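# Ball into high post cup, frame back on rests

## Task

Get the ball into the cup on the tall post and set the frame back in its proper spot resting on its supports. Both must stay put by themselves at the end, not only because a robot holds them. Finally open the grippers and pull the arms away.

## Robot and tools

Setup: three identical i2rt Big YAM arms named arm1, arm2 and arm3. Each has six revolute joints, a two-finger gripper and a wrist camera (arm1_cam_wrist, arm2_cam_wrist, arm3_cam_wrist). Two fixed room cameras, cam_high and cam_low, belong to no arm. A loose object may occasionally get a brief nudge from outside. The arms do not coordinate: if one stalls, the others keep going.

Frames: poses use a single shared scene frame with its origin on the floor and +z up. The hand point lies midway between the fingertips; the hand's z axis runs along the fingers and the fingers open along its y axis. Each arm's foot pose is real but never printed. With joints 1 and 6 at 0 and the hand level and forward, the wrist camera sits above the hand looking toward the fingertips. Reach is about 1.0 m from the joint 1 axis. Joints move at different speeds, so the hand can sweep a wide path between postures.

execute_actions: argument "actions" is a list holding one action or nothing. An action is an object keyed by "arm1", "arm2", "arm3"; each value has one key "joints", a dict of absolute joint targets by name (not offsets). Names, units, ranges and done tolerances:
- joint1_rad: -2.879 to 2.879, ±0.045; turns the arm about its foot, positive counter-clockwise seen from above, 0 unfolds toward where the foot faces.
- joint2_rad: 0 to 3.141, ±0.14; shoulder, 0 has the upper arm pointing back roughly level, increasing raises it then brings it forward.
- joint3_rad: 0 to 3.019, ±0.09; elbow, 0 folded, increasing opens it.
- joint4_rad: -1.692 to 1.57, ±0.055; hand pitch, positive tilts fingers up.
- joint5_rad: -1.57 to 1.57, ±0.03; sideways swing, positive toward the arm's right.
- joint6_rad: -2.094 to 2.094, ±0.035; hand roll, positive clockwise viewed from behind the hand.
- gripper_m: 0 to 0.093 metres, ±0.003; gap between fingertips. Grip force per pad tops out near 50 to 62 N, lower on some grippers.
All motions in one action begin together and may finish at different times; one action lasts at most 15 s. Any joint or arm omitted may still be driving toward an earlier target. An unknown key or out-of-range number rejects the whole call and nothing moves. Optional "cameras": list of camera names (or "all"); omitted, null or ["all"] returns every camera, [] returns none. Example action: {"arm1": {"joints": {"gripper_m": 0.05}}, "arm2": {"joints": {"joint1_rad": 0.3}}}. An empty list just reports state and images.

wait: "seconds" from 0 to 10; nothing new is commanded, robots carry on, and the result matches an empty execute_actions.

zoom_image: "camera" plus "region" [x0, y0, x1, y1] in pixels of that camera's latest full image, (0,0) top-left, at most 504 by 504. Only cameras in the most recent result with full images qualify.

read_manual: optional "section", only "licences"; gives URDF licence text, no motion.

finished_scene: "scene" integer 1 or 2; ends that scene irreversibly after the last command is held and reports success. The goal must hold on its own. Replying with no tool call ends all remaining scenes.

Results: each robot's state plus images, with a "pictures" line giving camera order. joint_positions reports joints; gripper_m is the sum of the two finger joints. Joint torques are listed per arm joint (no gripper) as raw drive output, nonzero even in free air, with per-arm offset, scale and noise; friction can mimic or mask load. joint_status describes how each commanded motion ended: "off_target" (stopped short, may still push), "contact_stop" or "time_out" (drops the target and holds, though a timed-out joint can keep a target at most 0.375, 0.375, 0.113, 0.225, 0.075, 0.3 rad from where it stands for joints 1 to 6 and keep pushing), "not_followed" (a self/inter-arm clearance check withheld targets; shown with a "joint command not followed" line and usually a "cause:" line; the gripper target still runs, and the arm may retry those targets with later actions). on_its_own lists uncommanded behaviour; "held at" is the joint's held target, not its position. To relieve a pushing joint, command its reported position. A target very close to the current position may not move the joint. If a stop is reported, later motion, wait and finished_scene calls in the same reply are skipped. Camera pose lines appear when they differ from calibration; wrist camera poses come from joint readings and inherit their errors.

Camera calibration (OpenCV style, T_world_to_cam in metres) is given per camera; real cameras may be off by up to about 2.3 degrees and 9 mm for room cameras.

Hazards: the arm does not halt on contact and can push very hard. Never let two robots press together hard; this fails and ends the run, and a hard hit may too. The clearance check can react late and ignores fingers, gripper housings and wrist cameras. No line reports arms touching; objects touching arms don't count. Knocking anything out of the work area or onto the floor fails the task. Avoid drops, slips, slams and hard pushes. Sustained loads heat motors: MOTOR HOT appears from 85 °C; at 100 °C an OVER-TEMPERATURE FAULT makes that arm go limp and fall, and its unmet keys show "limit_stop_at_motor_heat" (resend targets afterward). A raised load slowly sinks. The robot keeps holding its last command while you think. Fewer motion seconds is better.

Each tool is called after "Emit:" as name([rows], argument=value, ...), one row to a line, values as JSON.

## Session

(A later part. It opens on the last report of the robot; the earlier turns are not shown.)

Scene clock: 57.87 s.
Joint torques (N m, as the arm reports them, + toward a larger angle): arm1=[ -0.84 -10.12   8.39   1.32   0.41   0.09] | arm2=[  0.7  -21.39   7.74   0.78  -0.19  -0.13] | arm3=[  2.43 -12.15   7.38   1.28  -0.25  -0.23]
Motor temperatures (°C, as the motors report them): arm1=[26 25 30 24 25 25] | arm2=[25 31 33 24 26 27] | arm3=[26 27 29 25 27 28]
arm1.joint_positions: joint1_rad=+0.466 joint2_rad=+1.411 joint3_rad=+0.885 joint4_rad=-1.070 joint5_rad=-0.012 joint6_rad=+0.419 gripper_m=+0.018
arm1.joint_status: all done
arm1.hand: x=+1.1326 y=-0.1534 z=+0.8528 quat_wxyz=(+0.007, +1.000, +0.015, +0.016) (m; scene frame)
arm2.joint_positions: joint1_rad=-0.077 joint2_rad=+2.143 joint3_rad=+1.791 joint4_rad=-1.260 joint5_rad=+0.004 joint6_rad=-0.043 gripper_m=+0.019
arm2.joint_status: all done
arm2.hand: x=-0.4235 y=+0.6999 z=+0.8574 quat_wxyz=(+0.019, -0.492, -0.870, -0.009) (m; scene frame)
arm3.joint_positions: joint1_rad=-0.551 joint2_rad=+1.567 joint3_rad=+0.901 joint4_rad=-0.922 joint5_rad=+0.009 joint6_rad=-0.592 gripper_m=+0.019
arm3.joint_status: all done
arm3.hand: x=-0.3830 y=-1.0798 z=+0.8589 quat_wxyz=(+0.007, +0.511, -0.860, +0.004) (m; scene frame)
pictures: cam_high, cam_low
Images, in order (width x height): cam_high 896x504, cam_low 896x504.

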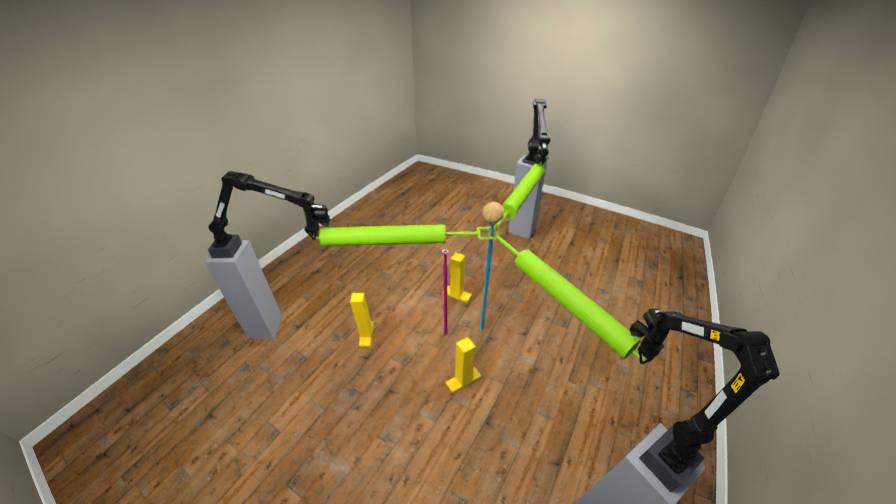

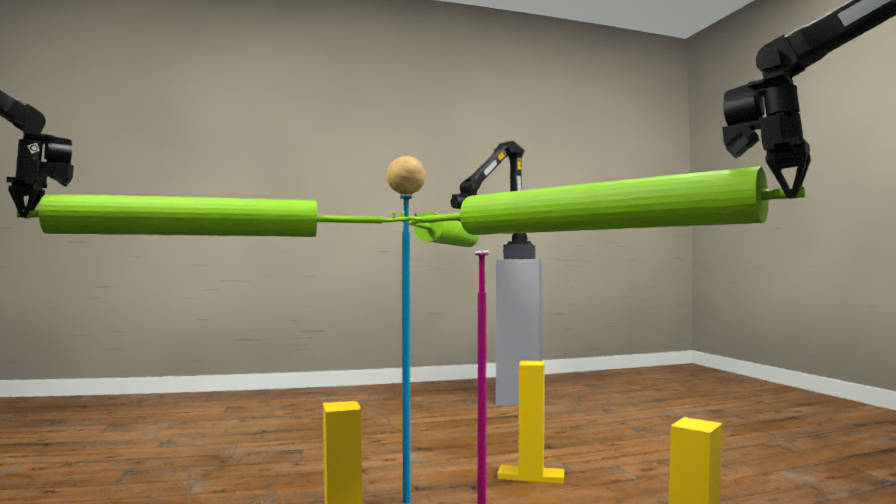

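Emit:
execute_actions([
  {"arm1":{"joints":{"joint1_rad":0.228,"joint2_rad":1.435,"joint3_rad":0.99,"joint4_rad":-1.065,"joint6_rad":0.175}},"arm2":{"joints":{"joint1_rad":-0.097,"joint2_rad":1.90,"joint3_rad":1.458,"joint4_rad":-1.098,"joint6_rad":-0.065}},"arm3":{"joints":{"joint1_rad":-0.322,"joint6_rad":-0.365}}},
], cameras=["cam_low","cam_high"])

Scene clock: 60.37 s.
Joint torques (N m, as the arm reports them, + toward a larger angle): arm1=[-1.39 -9.58 10.85  0.64  0.3  -0.06] | arm2=[ -0.19 -18.38   7.06   1.07  -0.11  -0.2 ] | arm3=[  1.81 -12.46   7.56   0.79  -0.23  -0.11]
Motor temperatures (°C, as the motors report them): arm1=[26 25 30 24 25 25] | arm2=[25 31 33 24 26 27] | arm3=[26 27 29 25 27 28]
arm1.joint_positions: joint1_rad=+0.237 joint2_rad=+1.444 joint3_rad=+0.932 joint4_rad=-1.070 joint5_rad=-0.010 joint6_rad=+0.191 gripper_m=+0.018
arm1.joint_status: all done
arm1.hand: x=+1.0875 y=-0.0809 z=+0.8559 quat_wxyz=(+0.010, +1.000, +0.014, +0.008) (m; scene frame)
arm2.joint_positions: joint1_rad=-0.087 joint2_rad=+1.932 joint3_rad=+1.444 joint4_rad=-1.118 joint5_rad=+0.003 joint6_rad=-0.049 gripper_m=+0.019
arm2.joint_status: all done
arm2.hand: x=-0.4683 y=+0.7717 z=+0.8585 quat_wxyz=(+0.016, -0.494, -0.870, -0.009) (m; scene frame)
arm3.joint_positions: joint1_rad=-0.328 joint2_rad=+1.567 joint3_rad=+0.899 joint4_rad=-0.912 joint5_rad=+0.009 joint6_rad=-0.373 gripper_m=+0.019
arm3.joint_status: all done
arm3.hand: x=-0.4295 y=-1.0074 z=+0.8582 quat_wxyz=(+0.002, +0.513, -0.858, +0.005) (m; scene frame)
pictures: cam_high, cam_low
Images, in order (width x height): cam_high 896x504, cam_low 896x504.

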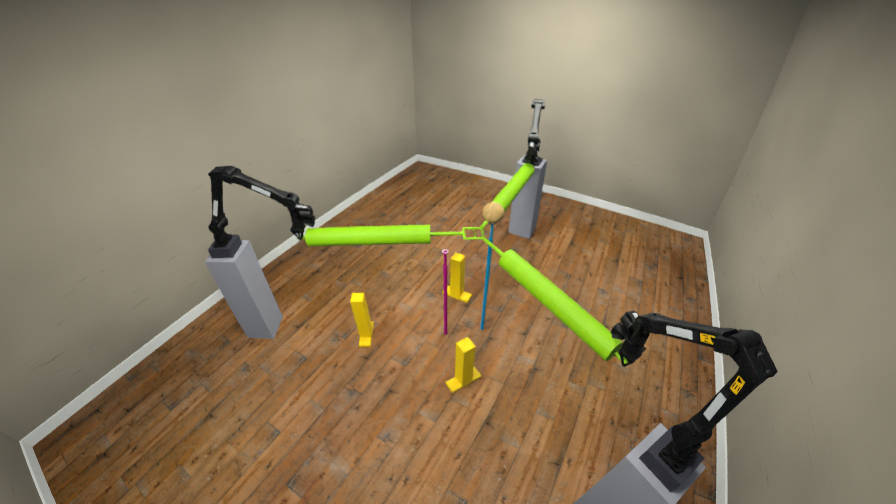

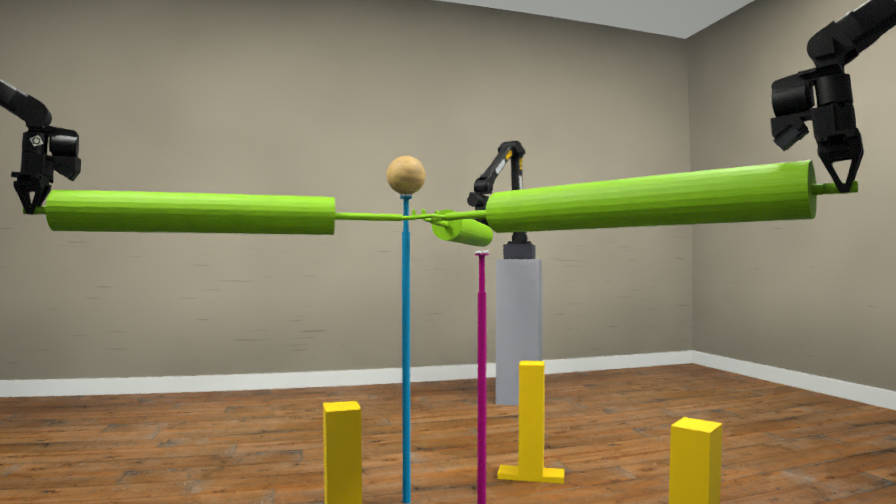

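Emit:
execute_actions([
  {"arm1":{"joints":{"joint1_rad":-0.094,"joint2_rad":1.655,"joint3_rad":1.22,"joint4_rad":-1.07,"joint6_rad":-0.15}},"arm2":{"joints":{"joint1_rad":-0.163,"joint2_rad":1.575,"joint3_rad":0.937,"joint4_rad":-0.897,"joint6_rad":-0.138}},"arm3":{"joints":{"joint1_rad":0.05,"joint2_rad":1.65,"joint3_rad":1.045,"joint4_rad":-0.875,"joint6_rad":0.006}}},
], cameras=[])

Emit:
execute_actions([
  {"arm1":{"joints":{"joint1_rad":-0.297,"joint2_rad":1.945,"joint3_rad":1.593,"joint4_rad":-1.155,"joint6_rad":-0.352}},"arm2":{"joints":{"joint1_rad":-0.294,"joint2_rad":1.25,"joint3_rad":0.513,"joint4_rad":-0.80,"joint6_rad":-0.27}},"arm3":{"joints":{"joint1_rad":0.326,"joint2_rad":1.863,"joint3_rad":1.303,"joint4_rad":-0.922,"joint6_rad":0.282}}},
], cameras=["cam_low","cam_high"])

Scene clock: 63.40 s.
Joint torques (N m, as the arm reports them, + toward a larger angle): arm1=[ -0.9  -14.19  10.13   0.54   0.05  -0.03] | arm2=[  0.77 -12.69   5.91   1.04  -0.04  -0.12] | arm3=[  1.75 -14.9    9.06   1.41  -0.03  -0.03]
Motor temperatures (°C, as the motors report them): arm1=[26 25 30 24 25 25] | arm2=[25 31 32 24 26 27] | arm3=[26 27 29 25 27 28]
arm1.joint_positions: joint1_rad=-0.089 joint2_rad=+1.680 joint3_rad=+1.173 joint4_rad=-1.073 joint5_rad=-0.004 joint6_rad=-0.136 gripper_m=+0.018
arm1.joint_status: all done
arm1.hand: x=+0.9902 y=+0.0500 z=+0.8403 quat_wxyz=(+0.009, +1.000, +0.015, +0.006) (m; scene frame)
arm2.joint_positions: joint1_rad=-0.168 joint2_rad=+1.602 joint3_rad=+0.926 joint4_rad=-0.916 joint5_rad=+0.001 joint6_rad=-0.134 gripper_m=+0.019
arm2.joint_status: all done
arm2.hand: x=-0.5691 y=+0.8936 z=+0.8449 quat_wxyz=(+0.008, -0.492, -0.871, -0.006) (m; scene frame)
arm3.joint_positions: joint1_rad=+0.043 joint2_rad=+1.680 joint3_rad=+0.992 joint4_rad=-0.892 joint5_rad=+0.003 joint6_rad=-0.006 gripper_m=+0.019
arm3.joint_status: all done
arm3.hand: x=-0.5228 y=-0.8838 z=+0.8422 quat_wxyz=(+0.002, +0.515, -0.857, +0.004) (m; scene frame)
pictures: none
No camera images: the call's "cameras" was empty. Leave "cameras" out to get every camera's image.

Scene clock: 64.53 s.
Joint torques (N m, as the arm reports them, + toward a larger angle): arm1=[ -0.47 -19.16  11.14  -0.45  -0.01  -0.04] | arm2=[ 0.68 -6.79  5.72  1.17 -0.16 -0.19] | arm3=[  1.44 -18.76   8.96   0.8    0.19  -0.04]
Motor temperatures (°C, as the motors report them): arm1=[26 25 30 24 25 25] | arm2=[25 31 32 24 26 27] | arm3=[26 27 29 25 27 28]
arm1.joint_positions: joint1_rad=-0.292 joint2_rad=+1.974 joint3_rad=+1.533 joint4_rad=-1.139 joint5_rad=-0.003 joint6_rad=-0.339 gripper_m=+0.018
arm1.joint_status: all done
arm1.hand: x=+0.9012 y=+0.1759 z=+0.8137 quat_wxyz=(+0.009, +1.000, +0.015, +0.005) (m; scene frame)
arm2.joint_positions: joint1_rad=-0.287 joint2_rad=+1.271 joint3_rad=+0.501 joint4_rad=-0.821 joint5_rad=+0.003 joint6_rad=-0.258 gripper_m=+0.019
arm2.joint_status: all done
arm2.hand: x=-0.6564 y=+1.0214 z=+0.8233 quat_wxyz=(+0.008, -0.490, -0.872, -0.006) (m; scene frame)
arm3.joint_positions: joint1_rad=+0.323 joint2_rad=+1.896 joint3_rad=+1.253 joint4_rad=-0.929 joint5_rad=-0.003 joint6_rad=+0.273 gripper_m=+0.019
arm3.joint_status: all done
arm3.hand: x=-0.6151 y=-0.7549 z=+0.8242 quat_wxyz=(+0.000, +0.515, -0.857, -0.001) (m; scene frame)
pictures: cam_high, cam_low
Images, in order (width x height): cam_high 896x504, cam_low 896x504.

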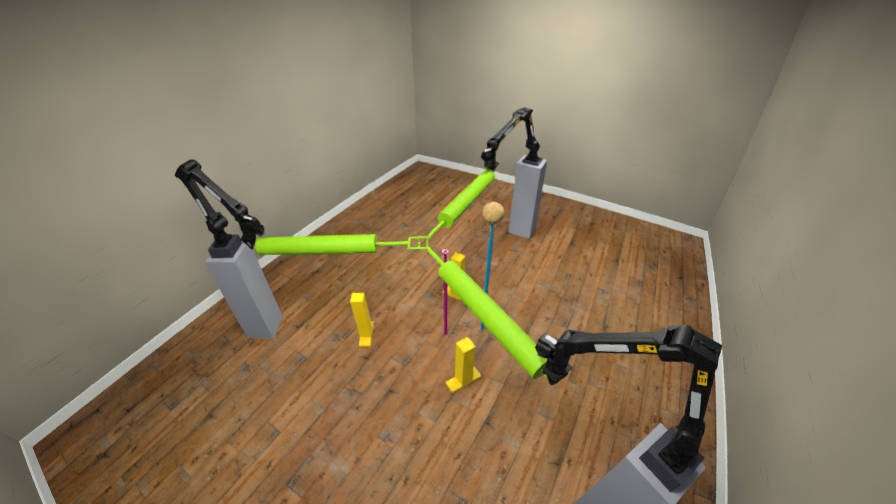

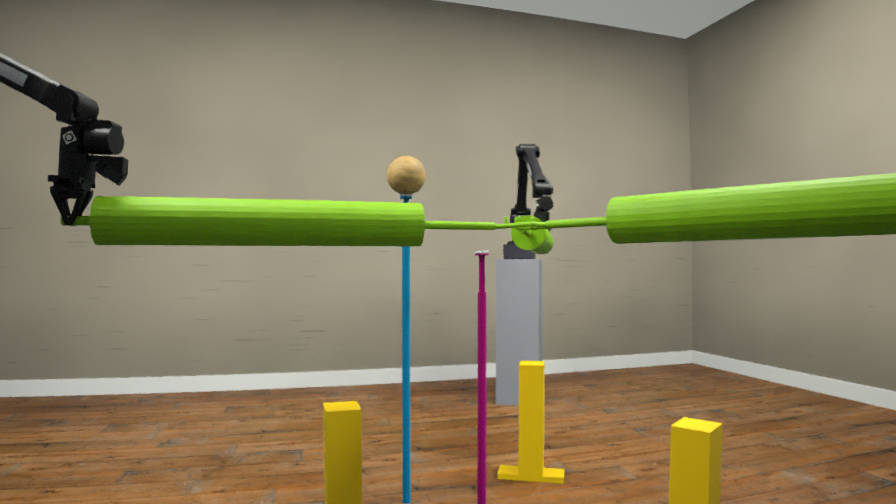

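Emit:
execute_actions([
  {"arm1":{"joints":{"joint1_rad":-0.29,"joint2_rad":2.036,"joint3_rad":1.485,"joint4_rad":-0.962,"joint6_rad":-0.338}},"arm2":{"joints":{"joint1_rad":-0.286,"joint2_rad":1.535,"joint3_rad":0.442,"joint4_rad":-0.448,"joint6_rad":-0.256}},"arm3":{"joints":{"joint1_rad":0.32,"joint2_rad":1.993,"joint3_rad":1.232,"joint4_rad":-0.718,"joint6_rad":0.274}}},
], cameras=[])

Emit:
execute_actions([
  {"arm1":{"joints":{"joint2_rad":2.167,"joint3_rad":1.46,"joint4_rad":-0.807}},"arm2":{"joints":{"joint2_rad":1.882,"joint3_rad":0.445,"joint4_rad":-0.103}},"arm3":{"joints":{"joint2_rad":2.158,"joint3_rad":1.245,"joint4_rad":-0.558}}},
], cameras=[])

Emit:
execute_actions([
  {"arm1":{"joints":{"joint2_rad":2.32,"joint3_rad":1.505,"joint4_rad":-0.674}},"arm2":{"joints":{"joint2_rad":2.225,"joint3_rad":0.53,"joint4_rad":0.166}},"arm3":{"joints":{"joint2_rad":2.34,"joint3_rad":1.30,"joint4_rad":-0.425}}},
], cameras=["cam_low"])

Scene clock: 67.20 s.
Joint torques (N m, as the arm reports them, + toward a larger angle): arm1=[ -0.41 -20.49   7.46   0.92  -0.18   0.12] | arm2=[ 0.64 -7.61  3.53  1.23 -0.17 -0.09] | arm3=[  2.03 -20.01   6.28   1.36   0.22  -0.17]
Motor temperatures (°C, as the motors report them): arm1=[26 26 31 24 25 25] | arm2=[25 31 31 24 26 27] | arm3=[26 28 29 25 27 28]
arm1.joint_positions: joint1_rad=-0.293 joint2_rad=+2.074 joint3_rad=+1.470 joint4_rad=-0.973 joint5_rad=+0.001 joint6_rad=-0.338 gripper_m=+0.018
arm1.joint_status: all done
arm1.hand: x=+0.9011 y=+0.1764 z=+0.7368 quat_wxyz=(+0.007, +1.000, +0.014, +0.005) (m; scene frame)
arm2.joint_positions: joint1_rad=-0.287 joint2_rad=+1.547 joint3_rad=+0.432 joint4_rad=-0.471 joint5_rad=+0.003 joint6_rad=-0.255 gripper_m=+0.019
arm2.joint_status: all done
arm2.hand: x=-0.6561 y=+1.0206 z=+0.7446 quat_wxyz=(+0.006, -0.491, -0.871, -0.004) (m; scene frame)
arm3.joint_positions: joint1_rad=+0.320 joint2_rad=+2.034 joint3_rad=+1.211 joint4_rad=-0.737 joint5_rad=-0.004 joint6_rad=+0.273 gripper_m=+0.019
arm3.joint_status: all done
arm3.hand: x=-0.6134 y=-0.7537 z=+0.7441 quat_wxyz=(-0.004, +0.514, -0.858, -0.006) (m; scene frame)
pictures: none
No camera images: the call's "cameras" was empty. Leave "cameras" out to get every camera's image.

Scene clock: 68.20 s.
Joint torques (N m, as the arm reports them, + toward a larger angle): arm1=[ -0.27 -20.64   6.54   0.79  -0.15   0.11] | arm2=[ 0.84 -8.63  1.58  1.03 -0.17 -0.08] | arm3=[  1.52 -20.24   6.34   1.06   0.32  -0.13]
Motor temperatures (°C, as the motors report them): arm1=[26 26 30 24 25 25] | arm2=[25 31 31 24 26 27] | arm3=[26 28 29 25 27 28]
arm1.joint_positions: joint1_rad=-0.290 joint2_rad=+2.208 joint3_rad=+1.447 joint4_rad=-0.816 joint5_rad=+0.001 joint6_rad=-0.337 gripper_m=+0.018
arm1.joint_status: all done
arm1.hand: x=+0.9007 y=+0.1738 z=+0.6555 quat_wxyz=(+0.007, +1.000, +0.015, +0.004) (m; scene frame)
arm2.joint_positions: joint1_rad=-0.287 joint2_rad=+1.889 joint3_rad=+0.431 joint4_rad=-0.120 joint5_rad=+0.003 joint6_rad=-0.255 gripper_m=+0.019
arm2.joint_status: all done
arm2.hand: x=-0.6558 y=+1.0195 z=+0.6662 quat_wxyz=(+0.003, -0.491, -0.871, -0.002) (m; scene frame)
arm3.joint_positions: joint1_rad=+0.320 joint2_rad=+2.195 joint3_rad=+1.211 joint4_rad=-0.569 joint5_rad=-0.007 joint6_rad=+0.273 gripper_m=+0.019
arm3.joint_status: all done
arm3.hand: x=-0.6135 y=-0.7537 z=+0.6653 quat_wxyz=(-0.005, +0.513, -0.858, -0.009) (m; scene frame)
pictures: none
No camera images: the call's "cameras" was empty. Leave "cameras" out to get every camera's image.

Scene clock: 69.20 s.
Joint torques (N m, as the arm reports them, + toward a larger angle): arm1=[ -0.65 -21.34   8.14   0.6   -0.11   0.07] | arm2=[  0.69 -10.42  -0.67   1.47  -0.11  -0.08] | arm3=[  2.32 -21.32   5.77   1.33   0.23  -0.1 ]
Motor temperatures (°C, as the motors report them): arm1=[26 26 30 24 25 25] | arm2=[25 31 31 24 26 27] | arm3=[26 28 29 25 27 28]
arm1.joint_positions: joint1_rad=-0.285 joint2_rad=+2.358 joint3_rad=+1.458 joint4_rad=-0.678 joint5_rad=+0.000 joint6_rad=-0.333 gripper_m=+0.018
arm1.joint_status: all done
arm1.hand: x=+0.9034 y=+0.1685 z=+0.5749 quat_wxyz=(+0.008, +1.000, +0.016, +0.005) (m; scene frame)
arm2.joint_positions: joint1_rad=-0.287 joint2_rad=+2.238 joint3_rad=+0.520 joint4_rad=+0.143 joint5_rad=+0.001 joint6_rad=-0.255 gripper_m=+0.019
arm2.joint_status: all done
arm2.hand: x=-0.6537 y=+1.0135 z=+0.5849 quat_wxyz=(+0.002, -0.491, -0.871, -0.001) (m; scene frame)
arm3.joint_positions: joint1_rad=+0.312 joint2_rad=+2.380 joint3_rad=+1.259 joint4_rad=-0.443 joint5_rad=-0.005 joint6_rad=+0.271 gripper_m=+0.019
arm3.joint_status: all done
arm3.hand: x=-0.6100 y=-0.7575 z=+0.5842 quat_wxyz=(-0.002, +0.511, -0.860, -0.004) (m; scene frame)
pictures: cam_low
Images, in order (width x height): cam_low 896x504.

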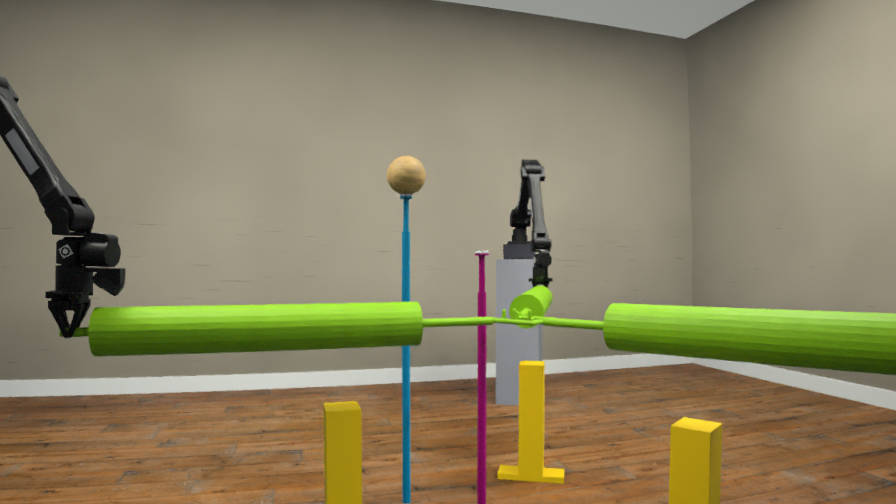

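Emit:
execute_actions([
  {"arm1":{"joints":{"joint1_rad":-0.293,"joint2_rad":2.548,"joint3_rad":1.603,"joint4_rad":-0.545}},"arm2":{"joints":{"joint2_rad":2.62,"joint3_rad":0.705,"joint4_rad":0.367}},"arm3":{"joints":{"joint1_rad":0.325,"joint2_rad":2.602,"joint3_rad":1.443,"joint4_rad":-0.302}}},
], cameras=["cam_low"])

Scene clock: 71.37 s.
Joint torques (N m, as the arm reports them, + toward a larger angle): arm1=[ -1.14 -21.96   6.99   0.7   -0.16   0.05] | arm2=[  0.86 -10.93  -2.73   1.15  -0.04  -0.08] | arm3=[  2.13 -22.66   4.81   1.58   0.24  -0.11]
Motor temperatures (°C, as the motors report them): arm1=[26 26 30 24 25 25] | arm2=[25 31 30 24 26 27] | arm3=[26 28 29 25 27 28]
arm1.joint_positions: joint1_rad=-0.287 joint2_rad=+2.589 joint3_rad=+1.561 joint4_rad=-0.551 joint5_rad=+0.001 joint6_rad=-0.334 gripper_m=+0.018
arm1.joint_status: all done
arm1.hand: x=+0.9025 y=+0.1689 z=+0.4686 quat_wxyz=(+0.007, +1.000, +0.015, +0.005) (m; scene frame)
arm2.joint_positions: joint1_rad=-0.287 joint2_rad=+2.627 joint3_rad=+0.704 joint4_rad=+0.347 joint5_rad=+0.000 joint6_rad=-0.255 gripper_m=+0.019
arm2.joint_status: all done
arm2.hand: x=-0.6537 y=+1.0144 z=+0.4761 quat_wxyz=(+0.002, -0.491, -0.871, -0.002) (m; scene frame)
arm3.joint_positions: joint1_rad=+0.317 joint2_rad=+2.646 joint3_rad=+1.407 joint4_rad=-0.323 joint5_rad=-0.005 joint6_rad=+0.272 gripper_m=+0.019
arm3.joint_status: all done
arm3.hand: x=-0.6113 y=-0.7534 z=+0.4752 quat_wxyz=(-0.003, +0.513, -0.859, -0.005) (m; scene frame)
pictures: cam_low
Images, in order (width x height): cam_low 896x504.

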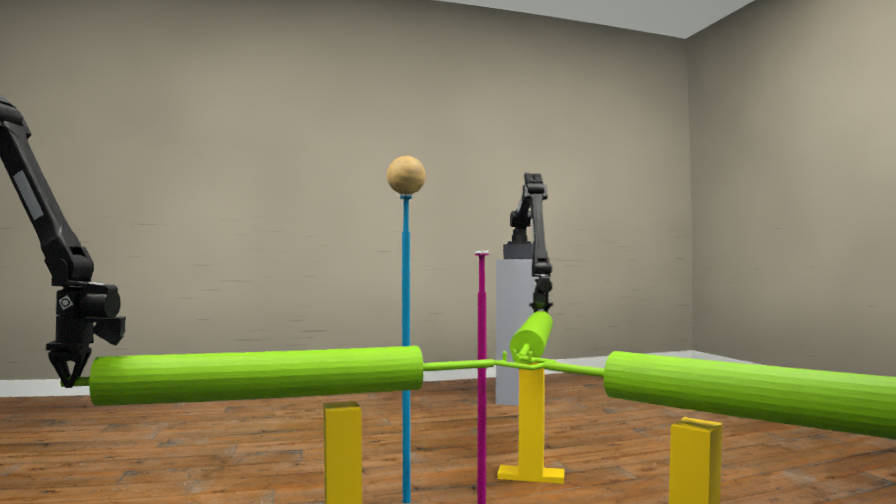

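Emit:
execute_actions([
  {"arm1":{"joints":{"joint2_rad":2.625,"joint3_rad":1.641,"joint4_rad":-0.516}},"arm2":{"joints":{"joint2_rad":2.72,"joint3_rad":0.767,"joint4_rad":0.398}},"arm3":{"joints":{"joint2_rad":2.685,"joint3_rad":1.49,"joint4_rad":-0.276}}},
], cameras=["cam_low"])

Scene clock: 72.70 s.
Joint torques (N m, as the arm reports them, + toward a larger angle): arm1=[ -0.48 -20.72   6.92   1.07  -0.18   0.06] | arm2=[  1.23 -11.48  -3.27   0.93  -0.05  -0.11] | arm3=[  2.06 -20.97   4.53   1.86   0.24  -0.11]
Motor temperatures (°C, as the motors report them): arm1=[26 26 30 24 25 25] | arm2=[25 30 30 24 26 27] | arm3=[26 28 29 25 27 28]
arm1.joint_positions: joint1_rad=-0.289 joint2_rad=+2.647 joint3_rad=+1.598 joint4_rad=-0.529 joint5_rad=+0.002 joint6_rad=-0.334 gripper_m=+0.018
arm1.joint_status: all done
arm1.hand: x=+0.9020 y=+0.1703 z=+0.4437 quat_wxyz=(+0.007, +1.000, +0.014, +0.005) (m; scene frame)
arm2.joint_positions: joint1_rad=-0.287 joint2_rad=+2.729 joint3_rad=+0.769 joint4_rad=+0.385 joint5_rad=+0.000 joint6_rad=-0.254 gripper_m=+0.019
arm2.joint_status: all done
arm2.hand: x=-0.6541 y=+1.0157 z=+0.4436 quat_wxyz=(+0.001, -0.492, -0.871, -0.001) (m; scene frame)
arm3.joint_positions: joint1_rad=+0.319 joint2_rad=+2.711 joint3_rad=+1.456 joint4_rad=-0.301 joint5_rad=-0.003 joint6_rad=+0.272 gripper_m=+0.019
arm3.joint_status: all done
arm3.hand: x=-0.6115 y=-0.7512 z=+0.4490 quat_wxyz=(-0.005, +0.514, -0.858, -0.006) (m; scene frame)
pictures: cam_low
Images, in order (width x height): cam_low 896x504.

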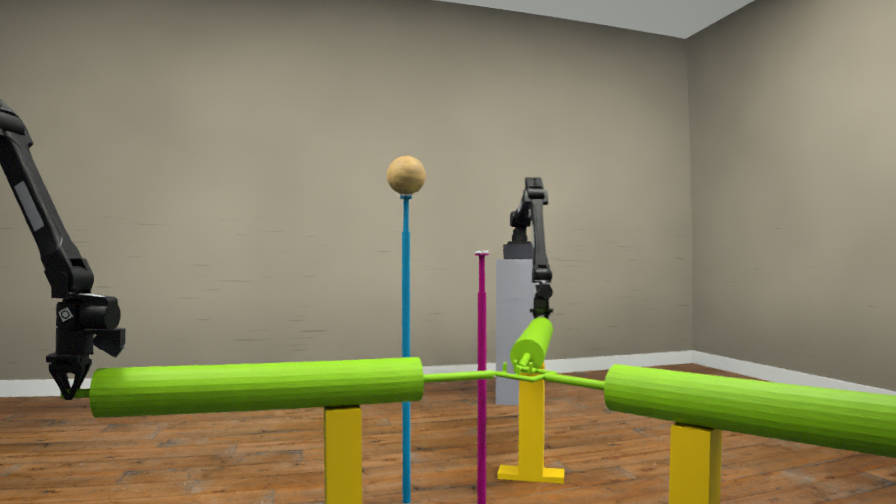

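Emit:
execute_actions([
  {"arm1":{"joints":{"gripper_m":0.09,"joint3_rad":1.61}},"arm2":{"joints":{"gripper_m":0.09}},"arm3":{"joints":{"gripper_m":0.09,"joint3_rad":1.465,"joint4_rad":-0.3}}},
], cameras=[])

Emit:
execute_actions([
  {"arm1":{"joints":{"joint2_rad":2.3,"joint3_rad":1.33,"joint4_rad":-0.72}},"arm2":{"joints":{"joint2_rad":2.22,"joint3_rad":0.48,"joint4_rad":0.08}},"arm3":{"joints":{"joint2_rad":2.32,"joint3_rad":1.14,"joint4_rad":-0.48}}},
], cameras=["cam_low","cam_high"])

Scene clock: 75.07 s.
Joint torques (N m, as the arm reports them, + toward a larger angle): arm1=[ -0.8  -19.96   4.86   1.02  -0.2    0.07] | arm2=[  1.07 -11.56  -3.16   0.86  -0.01  -0.1 ] | arm3=[  1.98 -20.44   2.93   0.7    0.17  -0.1 ]
Motor temperatures (°C, as the motors report them): arm1=[26 26 30 24 25 25] | arm2=[25 30 29 24 26 27] | arm3=[26 28 29 25 27 28]
arm1.joint_positions: joint1_rad=-0.289 joint2_rad=+2.640 joint3_rad=+1.598 joint4_rad=-0.528 joint5_rad=+0.002 joint6_rad=-0.334 gripper_m=+0.090
arm1.joint_status: all done
arm1.hand: x=+0.8990 y=+0.1713 z=+0.4473 quat_wxyz=(+0.006, +1.000, +0.014, +0.002) (m; scene frame)
arm2.joint_positions: joint1_rad=-0.287 joint2_rad=+2.729 joint3_rad=+0.769 joint4_rad=+0.386 joint5_rad=+0.000 joint6_rad=-0.254 gripper_m=+0.090
arm2.joint_status: all done
arm2.hand: x=-0.6540 y=+1.0154 z=+0.4436 quat_wxyz=(+0.001, -0.492, -0.871, -0.001) (m; scene frame)
arm3.joint_positions: joint1_rad=+0.319 joint2_rad=+2.710 joint3_rad=+1.457 joint4_rad=-0.301 joint5_rad=-0.002 joint6_rad=+0.272 gripper_m=+0.090
arm3.joint_status: all done
arm3.hand: x=-0.6112 y=-0.7502 z=+0.4496 quat_wxyz=(-0.006, +0.514, -0.858, -0.007) (m; scene frame)
pictures: none
No camera images: the call's "cameras" was empty. Leave "cameras" out to get every camera's image.

Scene clock: 76.30 s.
Joint torques (N m, as the arm reports them, + toward a larger angle): arm1=[ -0.96 -16.02   4.5   -0.42  -0.2    0.07] | arm2=[ 0.76 -9.34 -1.78 -0.19  0.   -0.09] | arm3=[  1.88 -16.43   2.57  -0.19   0.22  -0.12]
Motor temperatures (°C, as the motors report them): arm1=[26 26 30 24 25 25] | arm2=[25 30 29 24 26 27] | arm3=[26 28 29 25 27 28]
arm1.joint_positions: joint1_rad=-0.289 joint2_rad=+2.288 joint3_rad=+1.333 joint4_rad=-0.709 joint5_rad=+0.002 joint6_rad=-0.334 gripper_m=+0.090
arm1.joint_status: all done
arm1.hand: x=+0.9554 y=+0.1551 z=+0.5854 quat_wxyz=(+0.020, +0.999, +0.014, +0.046) (m; scene frame)
arm2.joint_positions: joint1_rad=-0.287 joint2_rad=+2.224 joint3_rad=+0.483 joint4_rad=+0.090 joint5_rad=+0.000 joint6_rad=-0.254 gripper_m=+0.090
arm2.joint_status: all done
arm2.hand: x=-0.6623 y=+1.0432 z=+0.5911 quat_wxyz=(+0.029, -0.491, -0.870, -0.028) (m; scene frame)
arm3.joint_positions: joint1_rad=+0.319 joint2_rad=+2.322 joint3_rad=+1.139 joint4_rad=-0.468 joint5_rad=-0.002 joint6_rad=+0.272 gripper_m=+0.090
arm3.joint_status: all done
arm3.hand: x=-0.6253 y=-0.8116 z=+0.5933 quat_wxyz=(+0.027, +0.513, -0.857, +0.028) (m; scene frame)
pictures: cam_high, cam_low
Images, in order (width x height): cam_high 896x504, cam_low 896x504.

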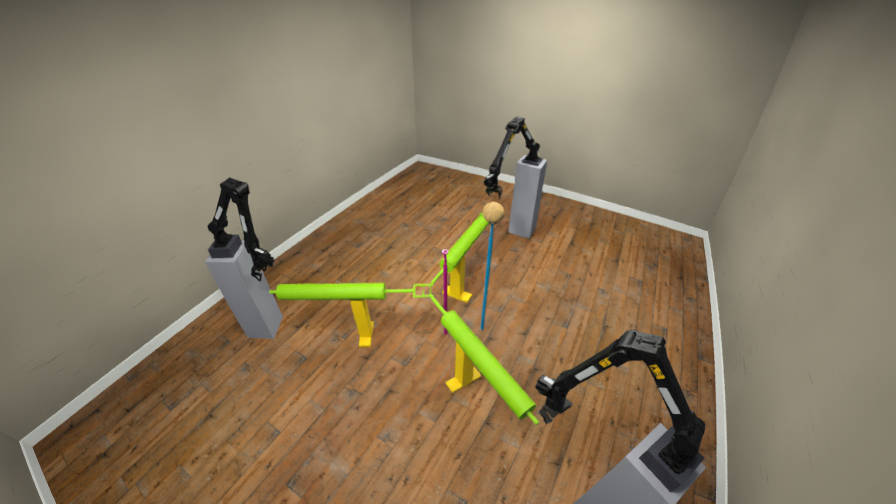

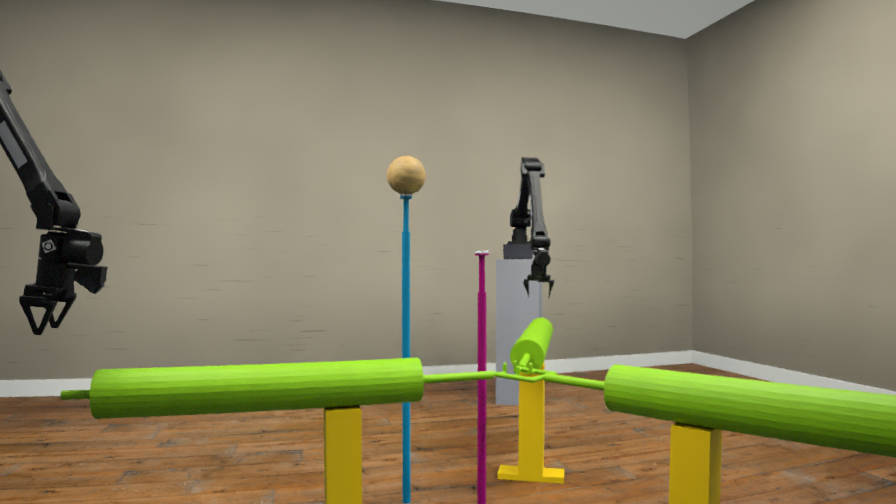

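Emit:
finished_scene(scene=2)

The scene is finished: the task was done.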